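# Fold the trousers in half lengthwise on the table

## Task

On the table, fold the trousers in half along their length so one leg rests flat and straight on top of the other with matching edges; dropping the cloth into place is fine, but the grippers must release it and pull away at the end, since a fold that holds only because the robot is gripping it does not count.

## Robot and tools

Robot: two arms, left_arm and right_arm, each ending in a two-finger gripper. Their names do not refer to sides of any camera picture. The bases sit in the scene frame at left_arm (-0.009, +0.301, 0) and right_arm (-0.037, -0.258, 0), in metres. Scene frame: origin on the tabletop midway between the arms, +x reaching out over the table, +z up, and left_arm on the +y side. Each gripper's fingers extend along its own +z axis and close along its own y axis. The reported end_effector_position is the pinch point between the pads, roughly 1 cm short of the fingertips.

Arm pose row (used by every moving tool): one flat list of 16 numbers covering both arms, left arm first: x, y, z, qw, qx, qy, qz, opening for left_arm, then the same eight for right_arm. x, y, z are an absolute gripper position in the scene frame, in metres. qw, qx, qy, qz are an absolute orientation in the scene frame, scalar first. Opening runs from -1 (closed) to +1 (fully open, 0.094 m); it is an absolute setting, not a change. Always fill in both arms even if one should stay still: for a still arm, repeat its full pose from the latest result plus the opening it should keep. To hold an orientation steady, resend the same quaternion you used before, not the slightly drifted one echoed back.

execute_actions(actions): a list of up to 15 actions run one after another. Each action is a list of up to 15 rows of 16 numbers; each row lasts one control step of 1/30 s, and if fewer than 15 rows are given the final row is repeated to fill the action. An empty list just returns the current state and images. Each target must lie within 0.6 m of where that gripper starts the action, measured along each of the gripper's own axes; otherwise that action is rejected for both arms. If the first action fails this test against the last reported state, or any action is malformed, nothing in the call runs.

move(target, speed, blocking): target is one 16-number row as above, a pose to go to. Both grippers travel in straight lines and finish together, taking 0.5 to 10 s; longer paths are cut off at 10 s. speed is the path's top speed in m/s, 0.002 to 0.5 (default 0.25); rotation is capped at twice that value in rad/s. The path does not avoid obstacles or the other arm. Actual motion can lag, wander off the line, and overshoot the speed, especially with the arm nearly stretched out. Openings are applied when the move begins. With blocking=false the call returns after 0.5 s while motion continues; you must then use wait or stop before any new move or execute_actions.

wait(seconds): 0 to 10 s, arms keep their last command; returns early if a running move finishes. stop(): brakes a running move (needs some room; fingers keep moving). zoom_image(camera, region): enlarges a region [x0, y0, x1, y1] in pixels (at most 504 by 504) of the newest image from cam_head_left, cam_head_right, cam_high, cam_low, cam_left_wrist or cam_right_wrist; all images are 504x504, origin top-left. read_manual(section): only returns licence text. finished_scene(scene): ends the current scene, given its number, and reports success; it cannot be undone, so only call it once the fold is complete and both grippers have let go and backed off.

Controller behaviour: every control step the command is clamped to within 70 mm and 16 degrees of the measured pose, then solved by damped inverse kinematics favouring position over orientation. Long jumps therefore need several actions; after an action the arm only continues up to its last clamped pose. Final positions are often a centimetre or more off, usually too low, and reported positions can be off, more so at long reach. Elbows never fully straighten. Joint limits (rad): waist -2.618 to 3.054, shoulder 0 to 3.142, elbow 0 to 3.142, wrist pitch -1.571 to 1.571, wrist yaw -1.571 to 1.571, wrist roll -2.094 to 2.094.

Reading results: the state line gives each gripper's position and quaternion in the scene frame. Hand target lines show the pose the controller currently steers toward. grip_measured is the finger opening on the command scale (the last Joint positions value is it in metres); it may be off by about 1 mm. To hold cloth, command an opening some 0.03 below grip_measured; thin cloth gets less squeeze. A move line reports how the move ended (done, off_target, moving, held, fault), plus limits: paced means the pose was clipped, held means a check blocked some steps, after which the arm may jump ahead fast. HELD in step readings marks blocked steps. A pose unreachable line means the clearance check altered or blocked that arm's command. MOTOR HOT appears at 75 °C; at 90 °C the arm is halted for 10 s, and at 100 °C it goes limp and drops, both shown as OVER-TEMPERATURE FAULT lines, so avoid long heavy holding.

Avoid: letting the arms collide or press on each other, fast impacts with the table, pressing targets far below a contact surface, dropping or flinging the cloth, and ending with the grippers still holding it. Slower, shorter motions with fewer wasted movements are preferred.

Each tool is called after "Request:" by a JSON object that holds its "api" and its "payload", one argument or row to a line.

## Session

Request:
{"api": "execute_actions", "payload": {
  "actions": []
}}

Scene clock: 0.00 s.
left_arm: end_effector_position=(+0.0815, +0.4952, +0.1630) grip_measured=+1.000 end_effector_quat_wxyz=(+0.261, -0.394, +0.768, +0.433) | right_arm: end_effector_position=(+0.2281, +0.1146, +0.2533) grip_measured=+1.000 end_effector_quat_wxyz=(+0.722, -0.617, +0.313, +0.014)
Joint positions: left_arm=[ 0.455  0.553  0.497 -0.802 -0.868 -0.169  0.094] | right_arm=[ 0.681  1.505  0.678  0.872 -0.275 -1.069  0.094]
Joint velocities: left_arm=[ 0.002 -0.002  0.002 -0.037 -0.007  0.022  0.   ] | right_arm=[ 0.007 -0.012 -0.017 -0.051  0.051 -0.051  0.   ]
Joint torques (N m, as the arm reports them, + toward a larger angle): no reading
Hand target (left_arm): +0.079, +0.495, +0.164; +0.259, -0.395, +0.766, +0.436
Hand target (right_arm): +0.228, +0.114, +0.259; +0.726, -0.612, +0.314, +0.017

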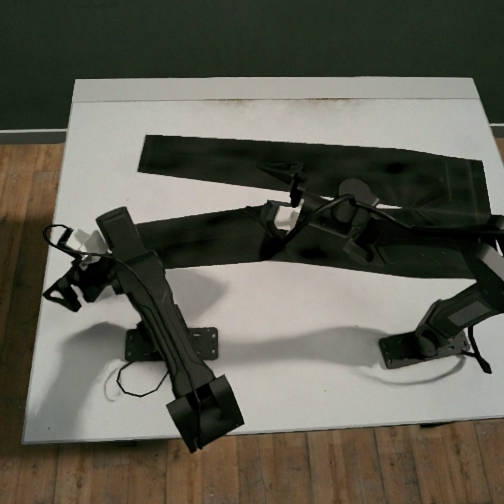

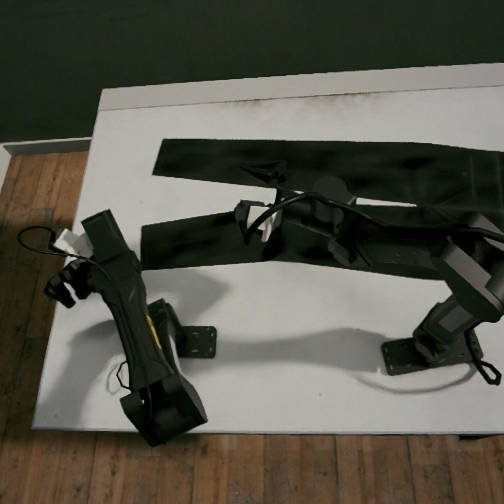

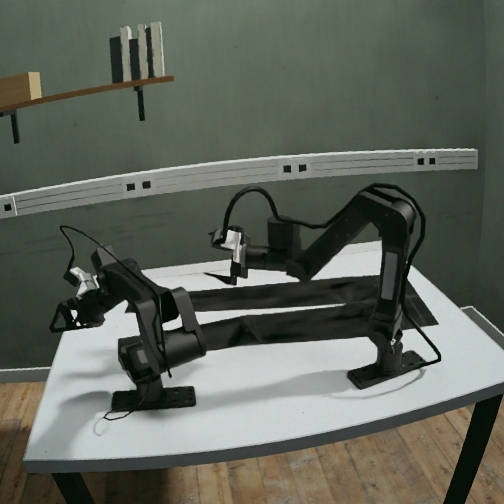

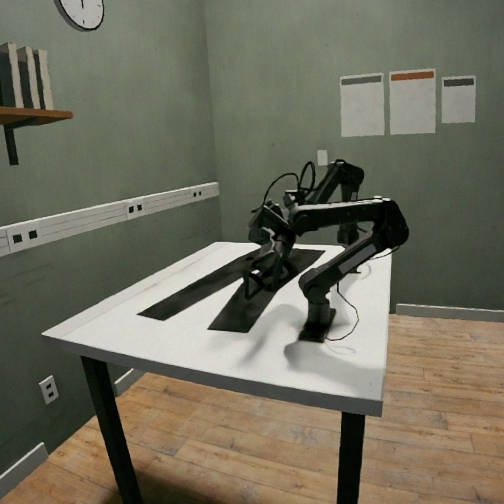

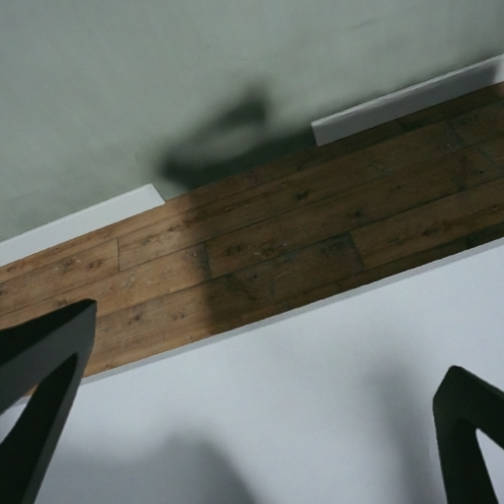

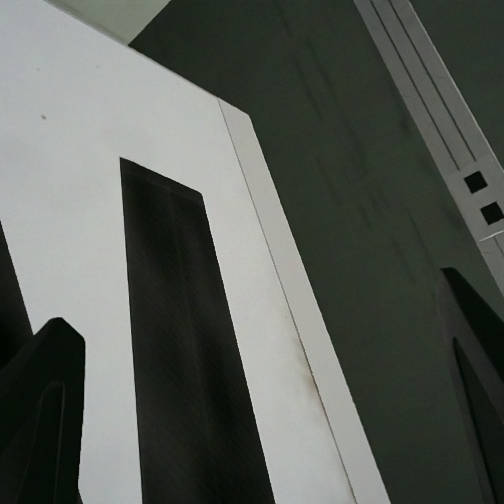

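Request:
{"api": "move", "payload": {
  "target": [0.18,0.38,0.12,0,-0.5,0.866,0,0.3, 0.2,-0.25,0.2,0,0,1,0,0.3],
  "speed": 0.35
}}

Request:
{"api": "move", "payload": {
  "target": [0.18,0.375,0.04,0,-0.73,0.683,0,0.3, 0.145,-0.43,0.05,0,0.73,0.683,0,0.3],
  "speed": 0.35
}}

Scene clock: 14.63 s.
left_arm: end_effector_position=(+0.1772, +0.3788, +0.1194) grip_measured=+0.303 end_effector_quat_wxyz=(+0.011, -0.491, +0.871, +0.003) | right_arm: end_effector_position=(+0.1959, -0.2486, +0.1937) grip_measured=+0.302 end_effector_quat_wxyz=(+0.018, -0.013, +1.000, -0.009)
Joint positions: left_arm=[ 0.397  1.282  1.026 -1.294 -0.01  -0.646  0.061] | right_arm=[-0.111  1.418  1.427 -1.546  0.02   0.027  0.061]
Joint velocities: left_arm=[-0.007 -0.012 -0.017 -0.022  0.037 -0.051  0.   ] | right_arm=[-0.017  0.007  0.002 -0.022  0.007  0.037  0.   ]
Joint torques (N m, as the arm reports them, + toward a larger angle): left_arm=[ 1.1  -2.96  6.79  0.44  0.09 -0.02] | right_arm=[-0.83 -5.22  7.89  0.22 -0.12  0.07]
Hand target (left_arm): +0.177, +0.379, +0.122; +0.004, -0.496, +0.868, -0.001
Hand target (right_arm): +0.199, -0.250, +0.199; +0.023, -0.006, +1.000, -0.006
Off the commanded pose (left_arm): 0.003 m, 2 deg.
Off the commanded pose (right_arm): 0.008 m, 3 deg.
joint sent to its limit (right arm) — the command would take joint 4 (wrist pitch) past its lower limit, so that joint was sent only as far as its limit.
move: off_target (right_arm)

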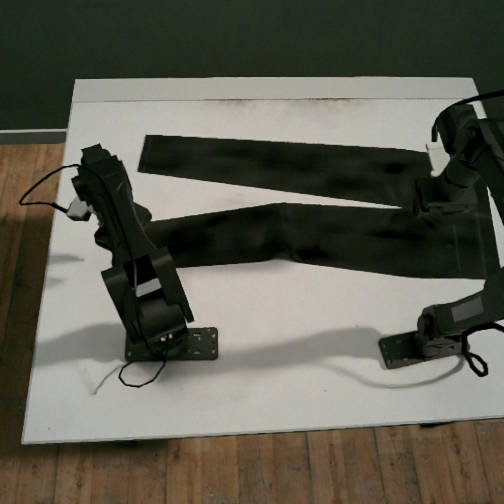

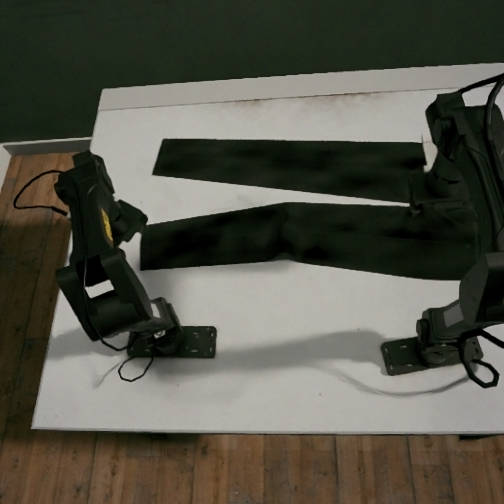

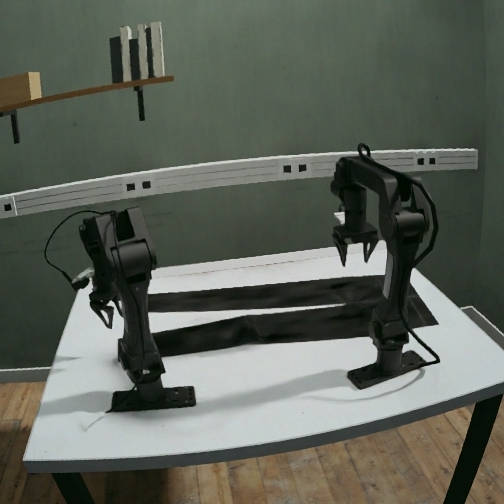

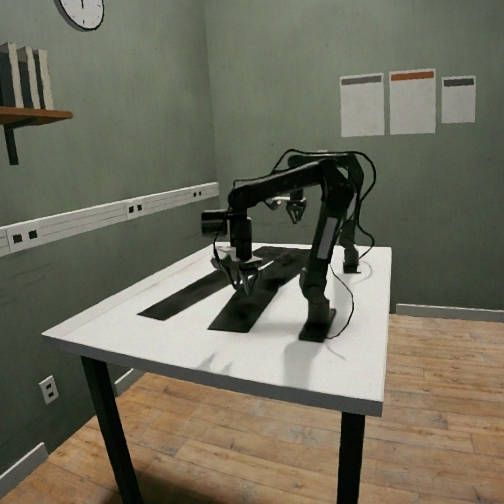

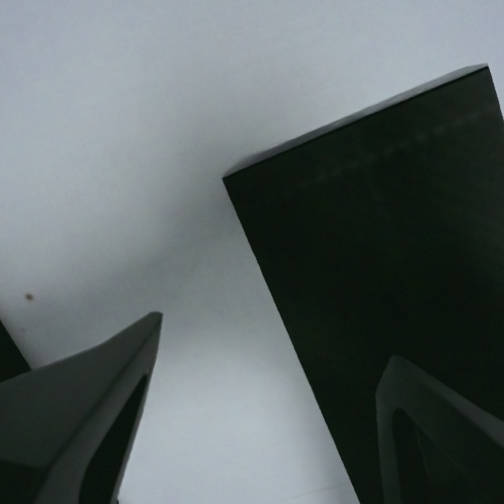

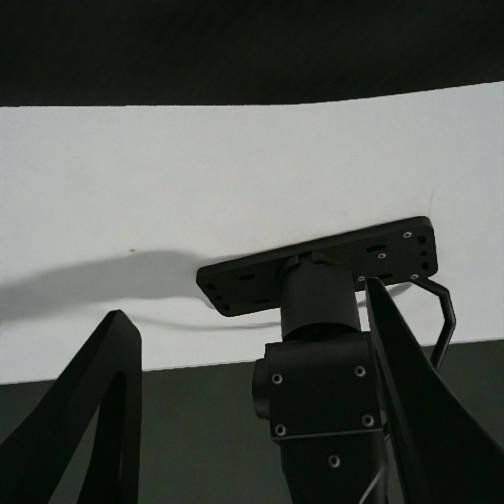

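Scene clock: 17.60 s.
left_arm: end_effector_position=(+0.1797, +0.3793, +0.0459) grip_measured=+0.303 end_effector_quat_wxyz=(-0.008, +0.732, -0.681, +0.000) | right_arm: end_effector_position=(+0.1430, -0.4268, +0.0559) grip_measured=+0.302 end_effector_quat_wxyz=(-0.001, +0.723, +0.690, -0.000)
Joint positions: left_arm=[ 0.397  1.351  0.78  -0.985 -0.007 -1.262  0.061] | right_arm=[-0.922  1.522  0.968 -1.019  0.     0.86   0.061]
Joint velocities: left_arm=[ 0.007 -0.012 -0.002 -0.066  0.007  0.007 -0.001] | right_arm=[-0.007  0.002 -0.017 -0.022 -0.022  0.037 -0.   ]
Joint torques (N m, as the arm reports them, + toward a larger angle): left_arm=[-1.41 -3.31  4.17  0.7   0.08 -0.07] | right_arm=[-0.65 -5.93  4.73  0.22 -0.04  0.05]
Hand target (left_arm): +0.179, +0.375, +0.041; -0.000, +0.730, -0.683, +0.000
Hand target (right_arm): +0.140, -0.428, +0.050; -0.005, +0.730, +0.684, -0.002
Off the commanded pose (left_arm): 0.007 m, 1 deg.
Off the commanded pose (right_arm): 0.007 m, 1 deg.
move: done

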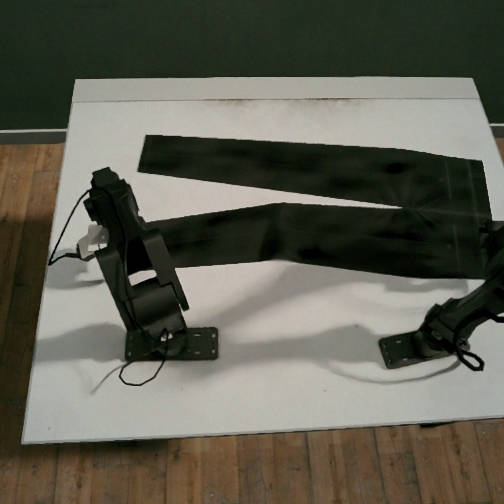

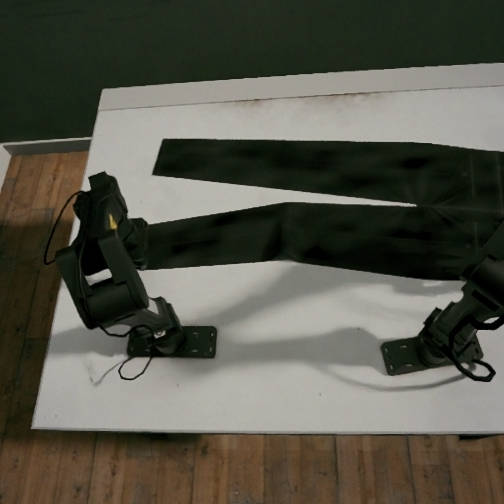

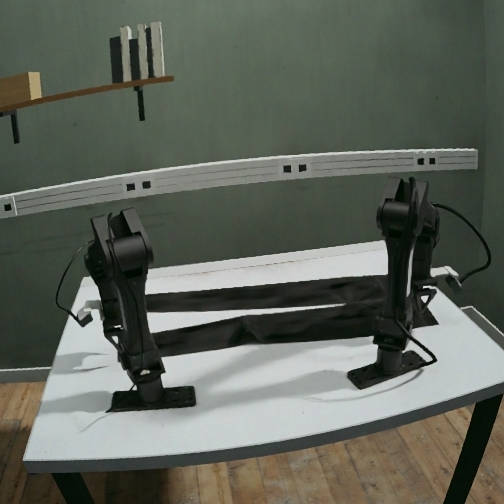

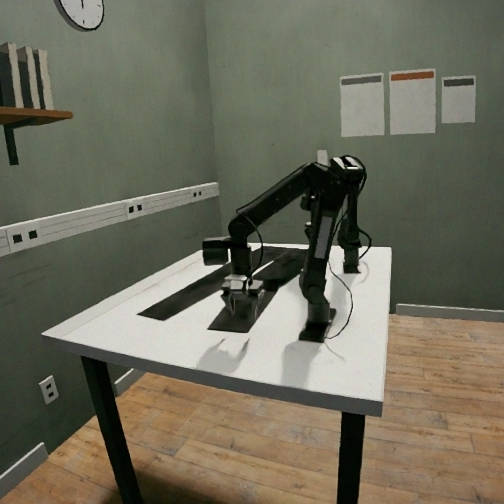

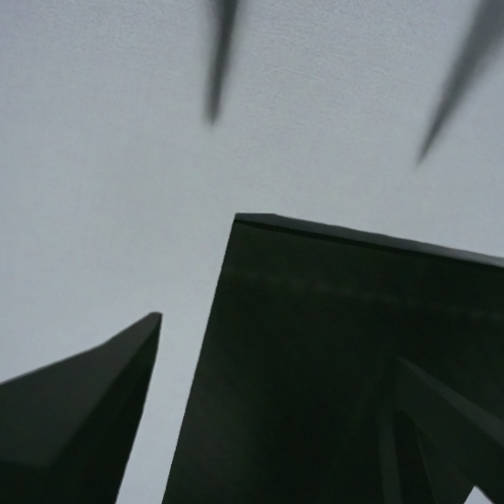

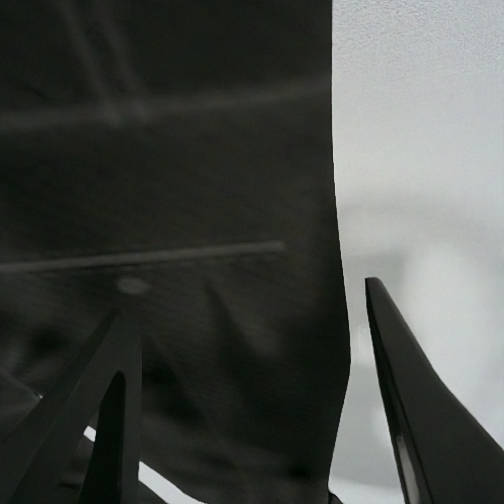

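Request:
{"api": "move", "payload": {
  "target": [0.18,0.36,0.02,0.024,-0.73,0.683,-0.026,0.3, 0.138,-0.443,0.02,0.024,0.73,0.683,0.026,0.3],
  "speed": 0.08
}}

Request:
{"api": "move", "payload": {
  "target": [0.18,0.36,-0.015,0.024,-0.73,0.683,-0.026,0.3, 0.138,-0.443,-0.02,0.024,0.73,0.683,0.026,0.3],
  "speed": 0.04
}}

Scene clock: 26.17 s.
left_arm: end_effector_position=(+0.1789, +0.3639, +0.0196) grip_measured=+0.303 end_effector_quat_wxyz=(-0.020, +0.731, -0.681, +0.018) | right_arm: end_effector_position=(+0.1403, -0.4412, +0.0256) grip_measured=+0.302 end_effector_quat_wxyz=(+0.026, +0.730, +0.683, +0.027)
Joint positions: left_arm=[ 0.344  1.331  0.651 -0.838  0.013 -1.314  0.061] | right_arm=[-1.009  1.55   0.863 -0.833 -0.056  0.794  0.061]
Joint velocities: left_arm=[ 0.007 -0.007 -0.007 -0.007 -0.022 -0.051  0.   ] | right_arm=[ 0.002  0.007 -0.017  0.007  0.007 -0.037  0.001]
Joint torques (N m, as the arm reports them, + toward a larger angle): left_arm=[-1.17 -5.5   4.01  0.76  0.1  -0.06] | right_arm=[-0.81 -6.1   4.8   0.39  0.01 -0.15]
Hand target (left_arm): +0.179, +0.360, +0.020; -0.025, +0.730, -0.683, +0.025
Hand target (right_arm): +0.137, -0.442, +0.020; +0.023, +0.730, +0.683, +0.026
Off the commanded pose (left_arm): 0.004 m, 1 deg.
Off the commanded pose (right_arm): 0.006 m, 0 deg.
move: done

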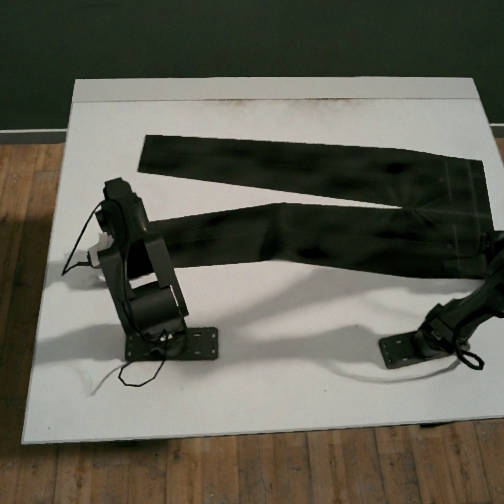

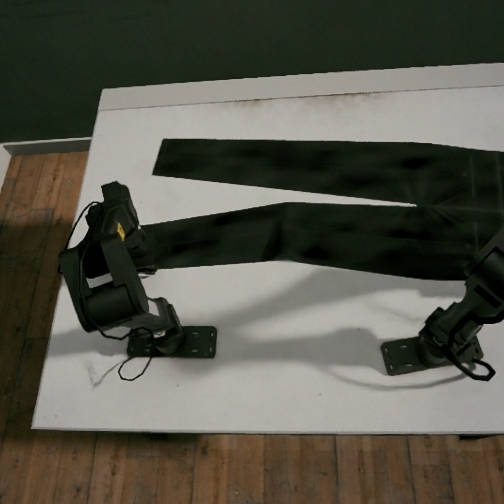

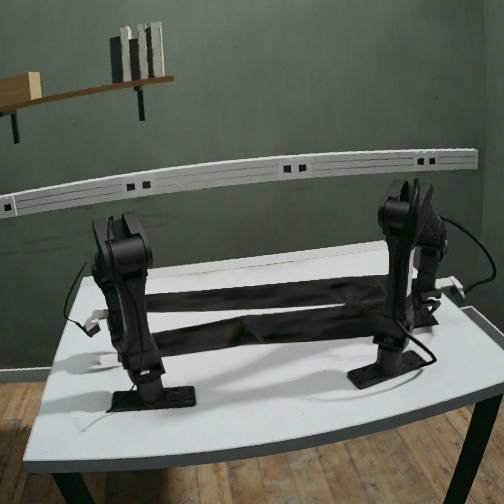

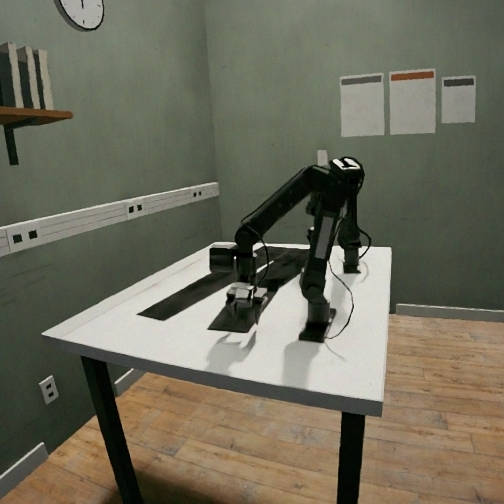

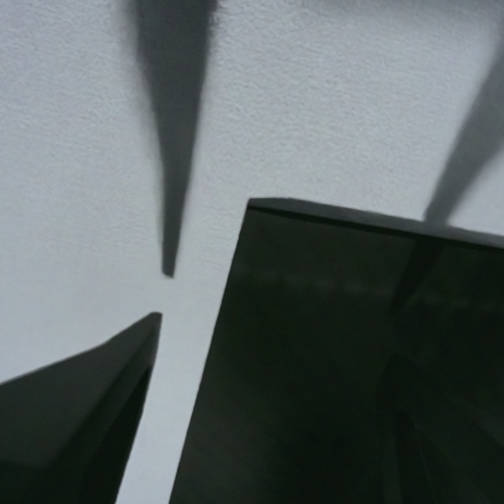

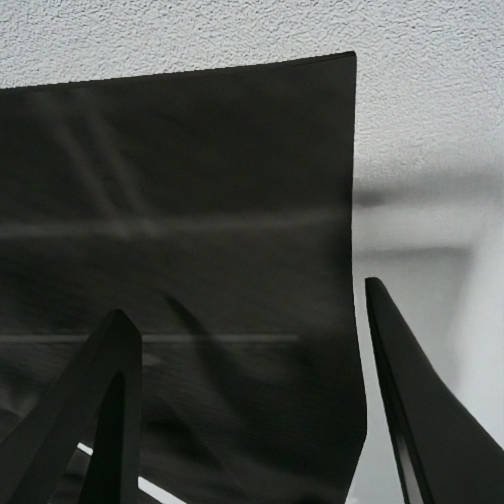

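Scene clock: 27.53 s.
left_arm: end_effector_position=(+0.1794, +0.3641, +0.0075) grip_measured=+0.303 end_effector_quat_wxyz=(-0.026, +0.732, -0.681, +0.022) | right_arm: end_effector_position=(+0.1391, -0.4394, +0.0077) grip_measured=+0.302 end_effector_quat_wxyz=(+0.023, +0.730, +0.683, +0.028)
Joint positions: left_arm=[ 0.344  1.346  0.607 -0.766  0.013 -1.315  0.061] | right_arm=[-1.009  1.584  0.816 -0.759 -0.057  0.794  0.061]
Joint velocities: left_arm=[-0.007  0.012 -0.002 -0.051  0.022 -0.007  0.   ] | right_arm=[-0.007 -0.017 -0.002 -0.022 -0.007  0.037 -0.   ]
Joint torques (N m, as the arm reports them, + toward a larger angle): left_arm=[-1.08 -0.71  0.38  1.61  0.12 -0.05] | right_arm=[-0.87 -2.24  1.57  1.18 -0.01 -0.09]
Hand target (left_arm): +0.177, +0.359, -0.012; -0.023, +0.730, -0.683, +0.025
Hand target (right_arm): +0.136, -0.440, -0.016; +0.022, +0.730, +0.683, +0.026
Off the commanded pose (left_arm): 0.023 m, 1 deg.
Off the commanded pose (right_arm): 0.028 m, 0 deg.
move: off_target (left_arm, right_arm)

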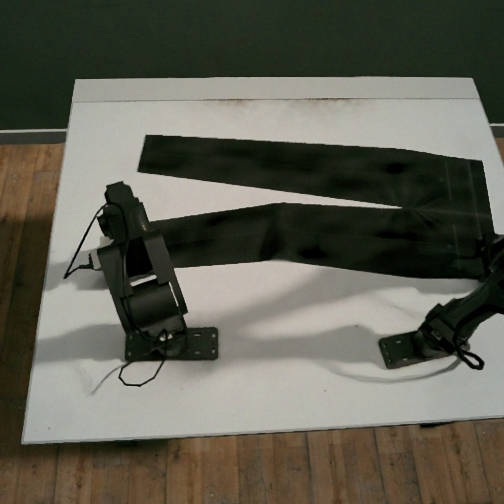

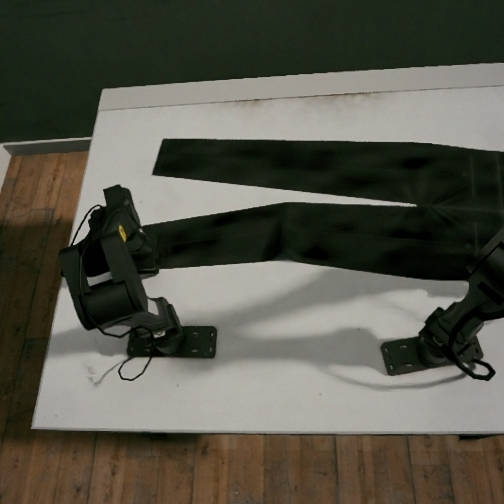

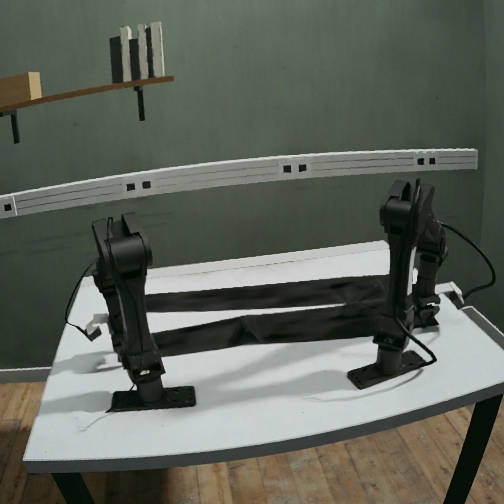

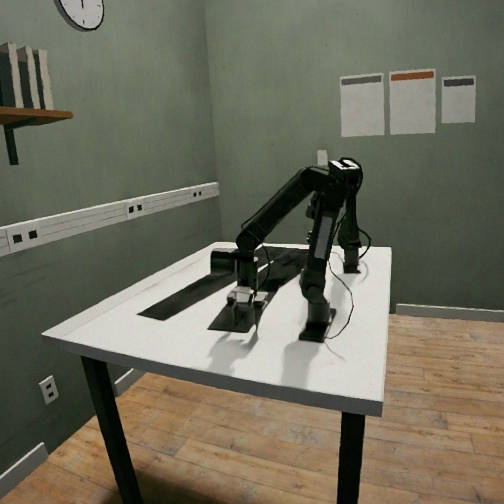

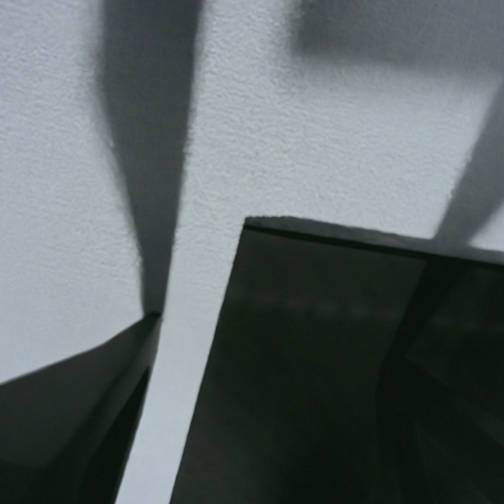

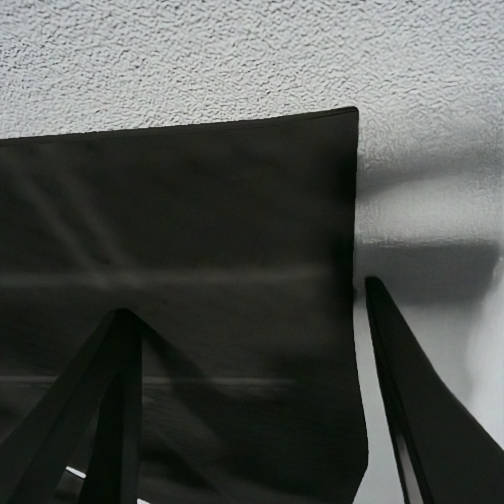

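Request:
{"api": "execute_actions", "payload": {
  "actions": [
    [[0.18,0.36,-0.015,0.024,-0.73,0.683,-0.026,0, 0.138,-0.443,-0.02,0.024,0.73,0.683,0.026,0]],
    [[0.18,0.36,-0.015,0.024,-0.73,0.683,-0.026,-0.35, 0.138,-0.443,-0.02,0.024,0.73,0.683,0.026,-0.35]],
    [[0.18,0.36,-0.015,0.024,-0.73,0.683,-0.026,-0.7, 0.138,-0.443,-0.02,0.024,0.73,0.683,0.026,-0.7]],
    [[0.18,0.36,-0.015,0.024,-0.73,0.683,-0.026,-1, 0.138,-0.443,-0.02,0.024,0.73,0.683,0.026,-1]]
  ]
}}

Scene clock: 36.27 s.
left_arm: end_effector_position=(+0.1898, +0.3659, +0.0059) grip_measured=-0.949 end_effector_quat_wxyz=(-0.045, +0.731, -0.680, +0.037) | right_arm: end_effector_position=(+0.1498, -0.4463, +0.0072) grip_measured=-0.958 end_effector_quat_wxyz=(+0.049, +0.728, +0.683, +0.039)
Joint positions: left_arm=[ 0.344  1.346  0.595 -0.706  0.022 -1.316  0.002] | right_arm=[-1.013  1.585  0.809 -0.699 -0.082  0.79   0.002]
Joint velocities: left_arm=[-0.002 -0.012 -0.022 -0.007 -0.037 -0.066 -0.   ] | right_arm=[-0.012  0.007 -0.017 -0.037 -0.007  0.022  0.   ]
Joint torques (N m, as the arm reports them, + toward a larger angle): left_arm=[-1.05 -0.43  1.3   1.2   0.05 -0.04] | right_arm=[-0.44 -2.42  1.84  0.77  0.17 -0.07]
Hand target (left_arm): +0.178, +0.360, -0.012; -0.024, +0.730, -0.683, +0.026
Hand target (right_arm): +0.136, -0.441, -0.017; +0.023, +0.730, +0.683, +0.026
Off the commanded pose (left_arm): 0.024 m, 3 deg.
Off the commanded pose (right_arm): 0.030 m, 3 deg.
Step readings (end_effector_position; steps 1 to 15: 1st action; 16 to 30: 2nd action; 31 to 45: 3rd action; 46 to 60: 4th action):
0: left_arm (+0.1794, +0.3641, +0.0075) | right_arm (+0.1391, -0.4394, +0.0077)
1: left_arm (+0.1782, +0.3638, +0.0072) | right_arm (+0.1381, -0.4398, +0.0075)
2: left_arm (+0.1753, +0.3635, +0.0065) | right_arm (+0.1354, -0.4398, +0.0068)
4: left_arm (+0.1744, +0.3634, +0.0064) | right_arm (+0.1345, -0.4397, +0.0067)
8: left_arm (+0.1743, +0.3635, +0.0064) | right_arm (+0.1345, -0.4398, +0.0067)
15: left_arm (+0.1743, +0.3635, +0.0064) | right_arm (+0.1345, -0.4398, +0.0067)
16: left_arm (+0.1733, +0.3633, +0.0064) | right_arm (+0.1341, -0.4401, +0.0067)
17: left_arm (+0.1724, +0.3630, +0.0059) | right_arm (+0.1355, -0.4412, +0.0068)
19: left_arm (+0.1738, +0.3632, +0.0060) | right_arm (+0.1369, -0.4419, +0.0067)
23: left_arm (+0.1741, +0.3633, +0.0060) | right_arm (+0.1368, -0.4418, +0.0065)
30: left_arm (+0.1741, +0.3633, +0.0060) | right_arm (+0.1368, -0.4418, +0.0065)
31: left_arm (+0.1752, +0.3634, +0.0060) | right_arm (+0.1375, -0.4424, +0.0066)
32: left_arm (+0.1802, +0.3643, +0.0060) | right_arm (+0.1412, -0.4437, +0.0069)
34: left_arm (+0.1826, +0.3647, +0.0058) | right_arm (+0.1436, -0.4447, +0.0067)
38: left_arm (+0.1827, +0.3647, +0.0058) | right_arm (+0.1436, -0.4445, +0.0065)
45: left_arm (+0.1827, +0.3647, +0.0058) | right_arm (+0.1436, -0.4445, +0.0065)
46: left_arm (+0.1841, +0.3648, +0.0058) | right_arm (+0.1451, -0.4446, +0.0066)
47: left_arm (+0.1887, +0.3657, +0.0063) | right_arm (+0.1489, -0.4459, +0.0071)
49: left_arm (+0.1898, +0.3659, +0.0059) | right_arm (+0.1498, -0.4463, +0.0072)
53: left_arm (+0.1898, +0.3659, +0.0059) | right_arm (+0.1498, -0.4463, +0.0072)
60: end_effector_position above

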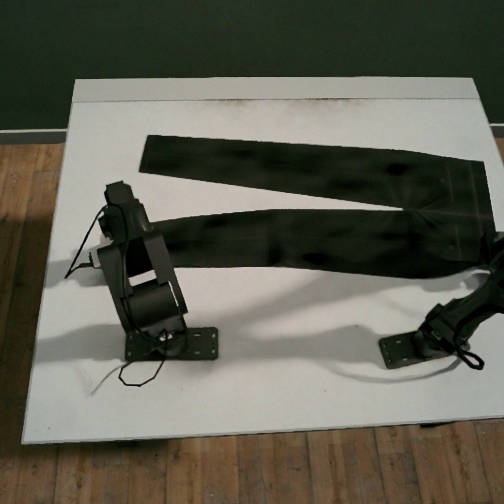

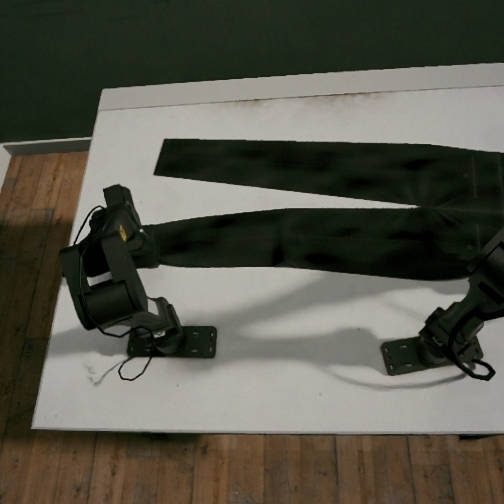

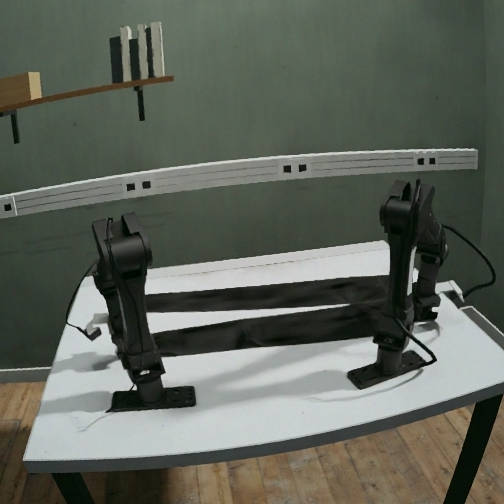

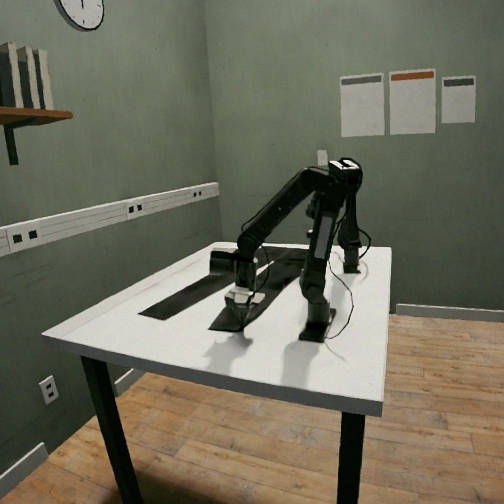

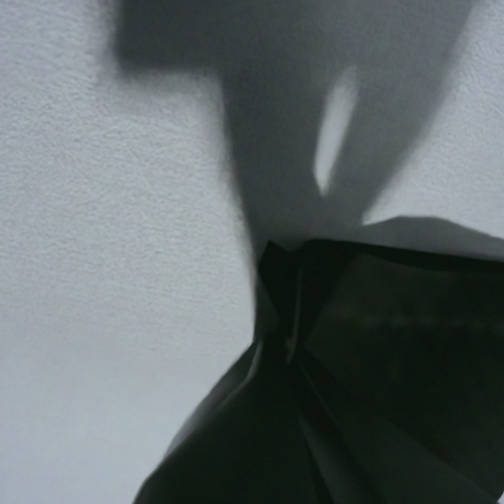

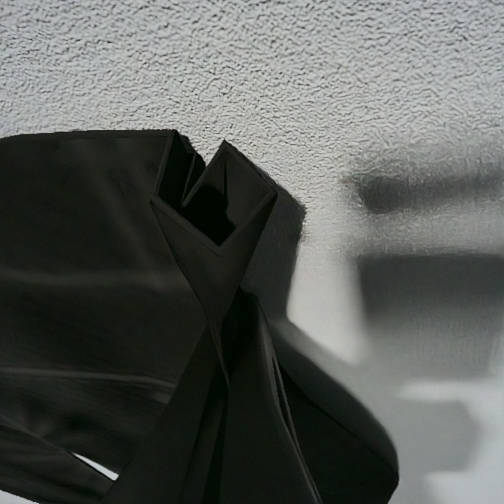

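Request:
{"api": "move", "payload": {
  "target": [0.26,0.385,0.11,0.024,-0.72,0.69,-0.026,-1, 0.19,-0.455,0.09,0.024,0.73,0.683,0.026,-1],
  "speed": 0.12
}}

Request:
{"api": "move", "payload": {
  "target": [0.40,0.38,0.135,0.062,-0.704,0.704,-0.062,-1, 0.29,-0.475,0.135,0.024,0.73,0.683,0.026,-1],
  "speed": 0.12
}}

Request:
{"api": "move", "payload": {
  "target": [0.475,0.372,0.095,0.12,-0.696,0.696,-0.12,-1, 0.37,-0.49,0.105,0.062,0.72,0.69,0.062,-1],
  "speed": 0.1
}}

Scene clock: 45.27 s.
left_arm: end_effector_position=(+0.2614, +0.3845, +0.1085) grip_measured=-0.949 end_effector_quat_wxyz=(-0.026, +0.726, -0.686, +0.036) | right_arm: end_effector_position=(+0.1887, -0.4492, +0.0859) grip_measured=-0.958 end_effector_quat_wxyz=(+0.018, +0.729, +0.683, +0.041)
Joint positions: left_arm=[ 0.336  1.544  1.199 -1.146  0.039 -1.309  0.002] | right_arm=[-0.919  1.636  1.203 -1.096 -0.08   0.881  0.002]
Joint velocities: left_arm=[-0.002  0.002 -0.012 -0.037 -0.022 -0.022 -0.001] | right_arm=[ 0.012 -0.002  0.007  0.037 -0.051  0.037  0.   ]
Joint torques (N m, as the arm reports them, + toward a larger angle): left_arm=[-0.73 -5.95  6.8   0.58 -0.08  0.05] | right_arm=[ 0.42 -7.48  7.91  0.19  0.23  0.04]
Hand target (left_arm): +0.262, +0.385, +0.110; -0.024, +0.722, -0.691, +0.026
Hand target (right_arm): +0.191, -0.456, +0.090; +0.025, +0.730, +0.683, +0.026
Off the commanded pose (left_arm): 0.002 m, 1 deg.
Off the commanded pose (right_arm): 0.007 m, 2 deg.
move: done

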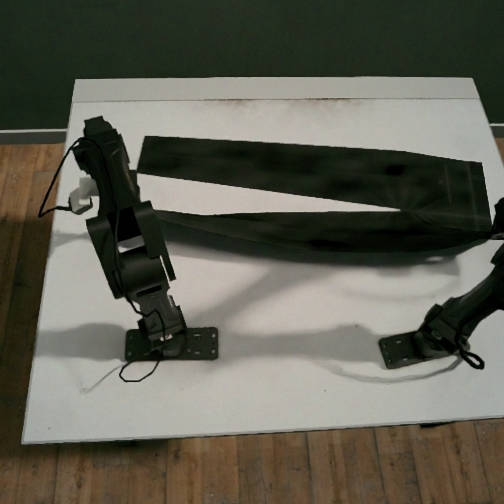

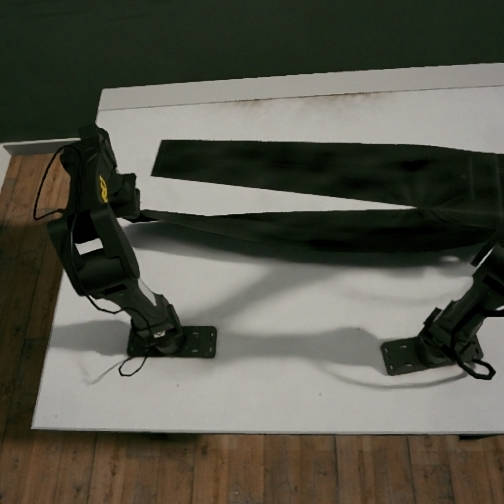

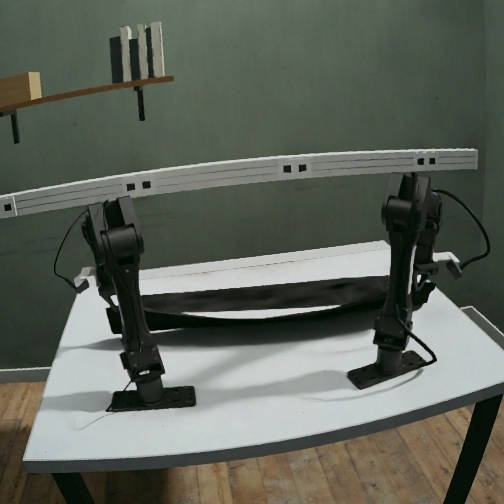

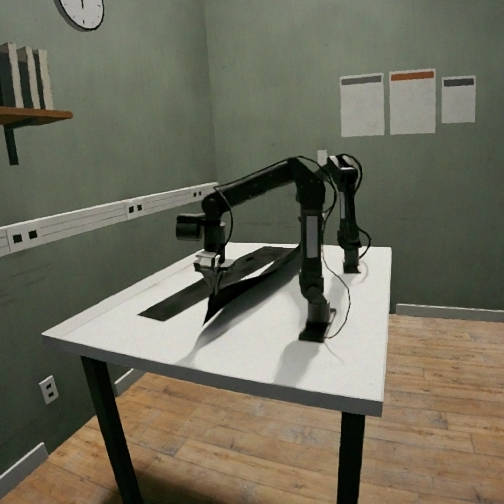

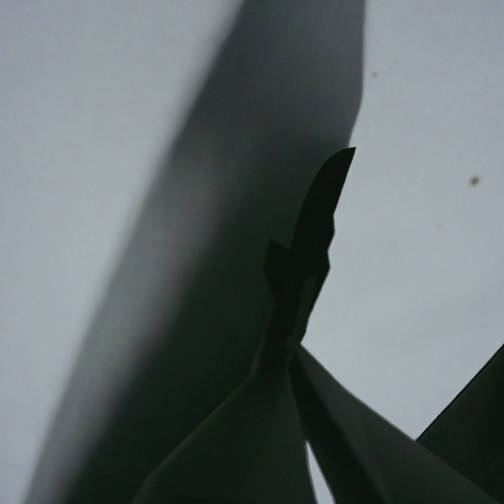

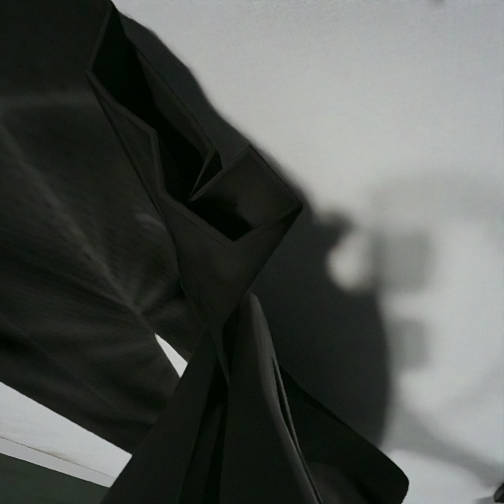

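Scene clock: 47.00 s.
left_arm: end_effector_position=(+0.4002, +0.3757, +0.1338) grip_measured=-0.949 end_effector_quat_wxyz=(-0.059, +0.701, -0.707, +0.073) | right_arm: end_effector_position=(+0.2898, -0.4666, +0.1319) grip_measured=-0.958 end_effector_quat_wxyz=(+0.013, +0.727, +0.685, +0.045)
Joint positions: left_arm=[ 0.219  1.961  1.782 -1.213  0.057 -1.365  0.002] | right_arm=[-0.773  1.978  1.811 -1.36  -0.083  1.023  0.002]
Joint velocities: left_arm=[-0.017 -0.007 -0.017 -0.154  0.022 -0.037  0.   ] | right_arm=[ 0.002 -0.002  0.002 -0.066  0.037 -0.022 -0.   ]
Joint torques (N m, as the arm reports them, + toward a larger angle): left_arm=[ -0.09 -10.91   7.12   0.8   -0.15  -0.06] | right_arm=[  0.07 -11.44   8.29   0.26   0.25   0.  ]
Hand target (left_arm): +0.401, +0.380, +0.135; -0.063, +0.704, -0.705, +0.061
Hand target (right_arm): +0.291, -0.476, +0.135; +0.025, +0.730, +0.682, +0.027
Off the commanded pose (left_arm): 0.004 m, 1 deg.
Off the commanded pose (right_arm): 0.009 m, 3 deg.
move: off_target (right_arm)

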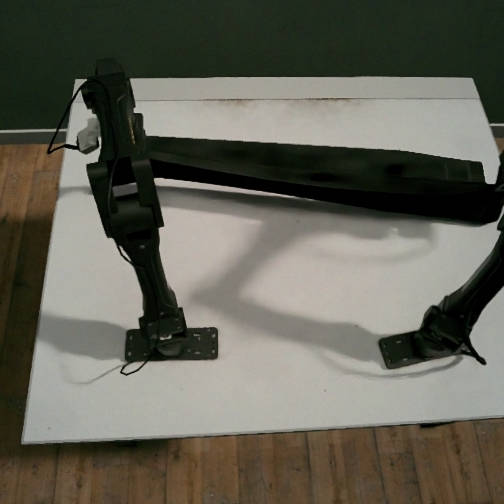

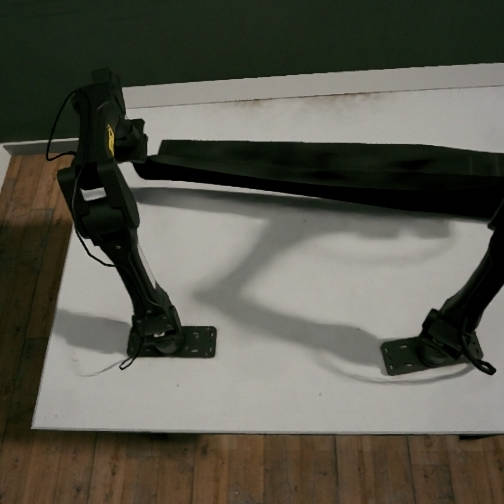

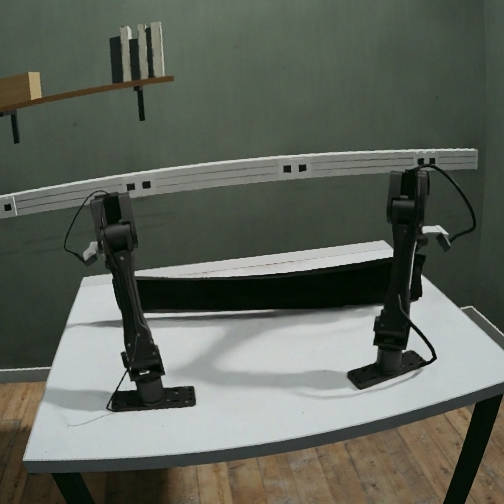

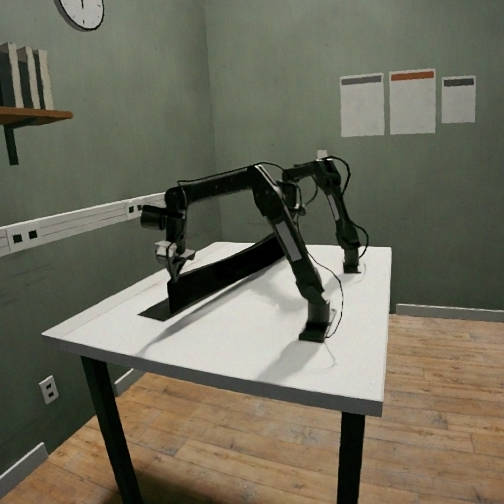

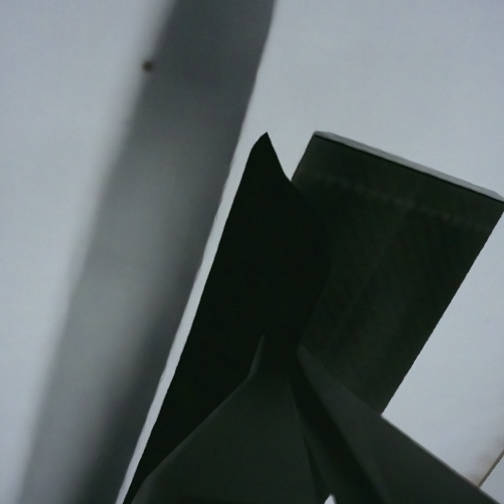

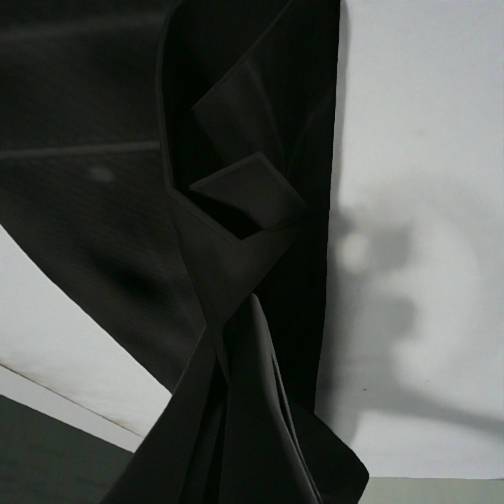

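Scene clock: 48.40 s.
left_arm: end_effector_position=(+0.4657, +0.3673, +0.0903) grip_measured=-0.949 end_effector_quat_wxyz=(-0.103, +0.696, -0.700, +0.119) | right_arm: end_effector_position=(+0.3609, -0.4792, +0.0993) grip_measured=-0.958 end_effector_quat_wxyz=(+0.035, +0.719, +0.691, +0.069)
Joint positions: left_arm=[ 0.18   2.1    1.782 -0.946  0.073 -1.413  0.002] | right_arm=[-0.719  2.209  2.027 -1.287 -0.117  1.06   0.002]
Joint velocities: left_arm=[-0.007 -0.012 -0.007  0.007  0.022  0.007 -0.001] | right_arm=[-0.007  0.012 -0.002 -0.037 -0.022 -0.022 -0.   ]
Joint torques (N m, as the arm reports them, + toward a larger angle): left_arm=[ -0.19 -12.91   7.24   1.32  -0.13  -0.05] | right_arm=[  0.02 -14.39   8.37   0.5    0.14   0.08]
Hand target (left_arm): +0.474, +0.372, +0.094; -0.121, +0.697, -0.696, +0.120
Hand target (right_arm): +0.370, -0.490, +0.106; +0.063, +0.720, +0.689, +0.062
Off the commanded pose (left_arm): 0.011 m, 2 deg.
Off the commanded pose (right_arm): 0.015 m, 3 deg.
move: off_target (left_arm, right_arm)

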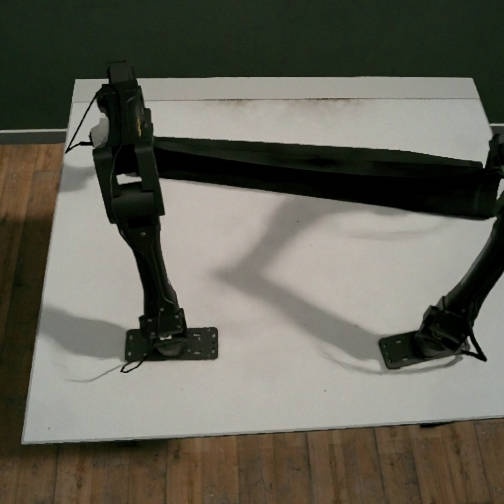

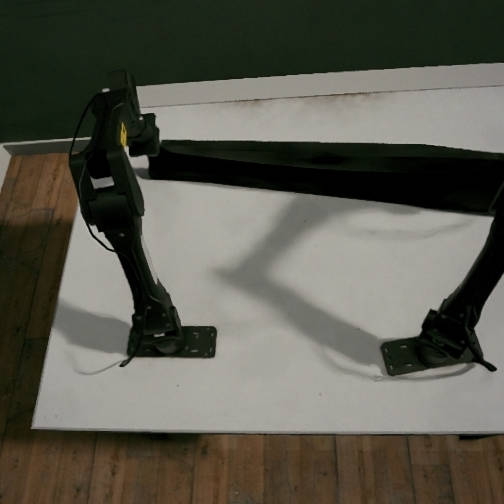

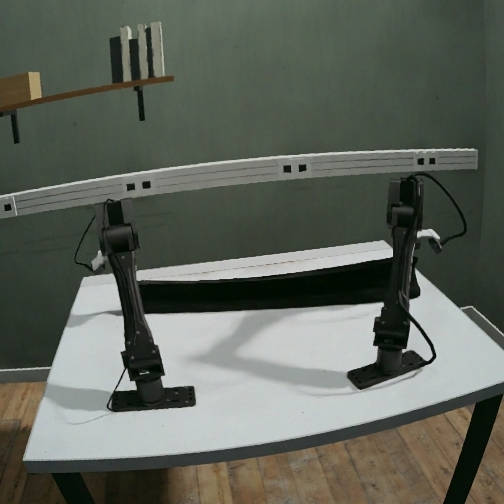

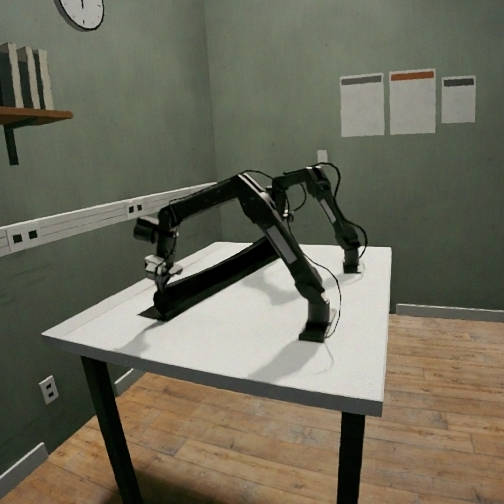

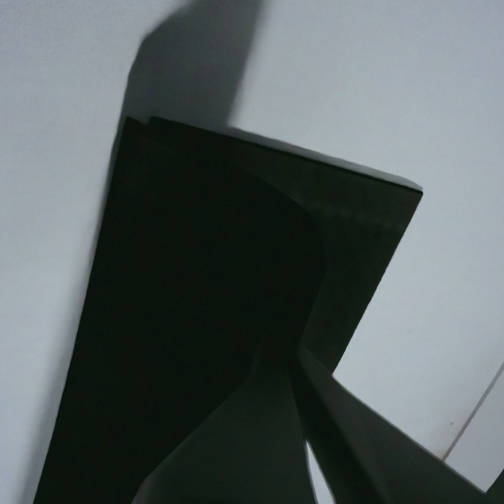

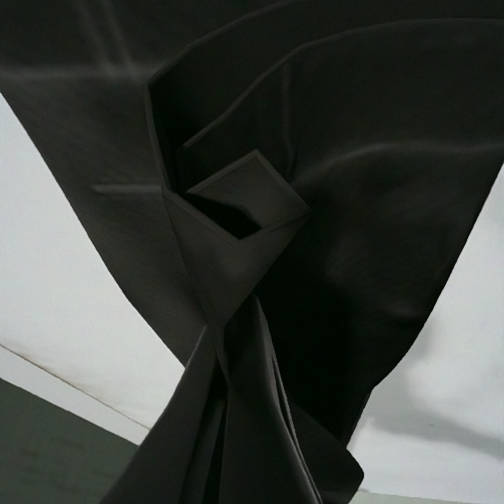

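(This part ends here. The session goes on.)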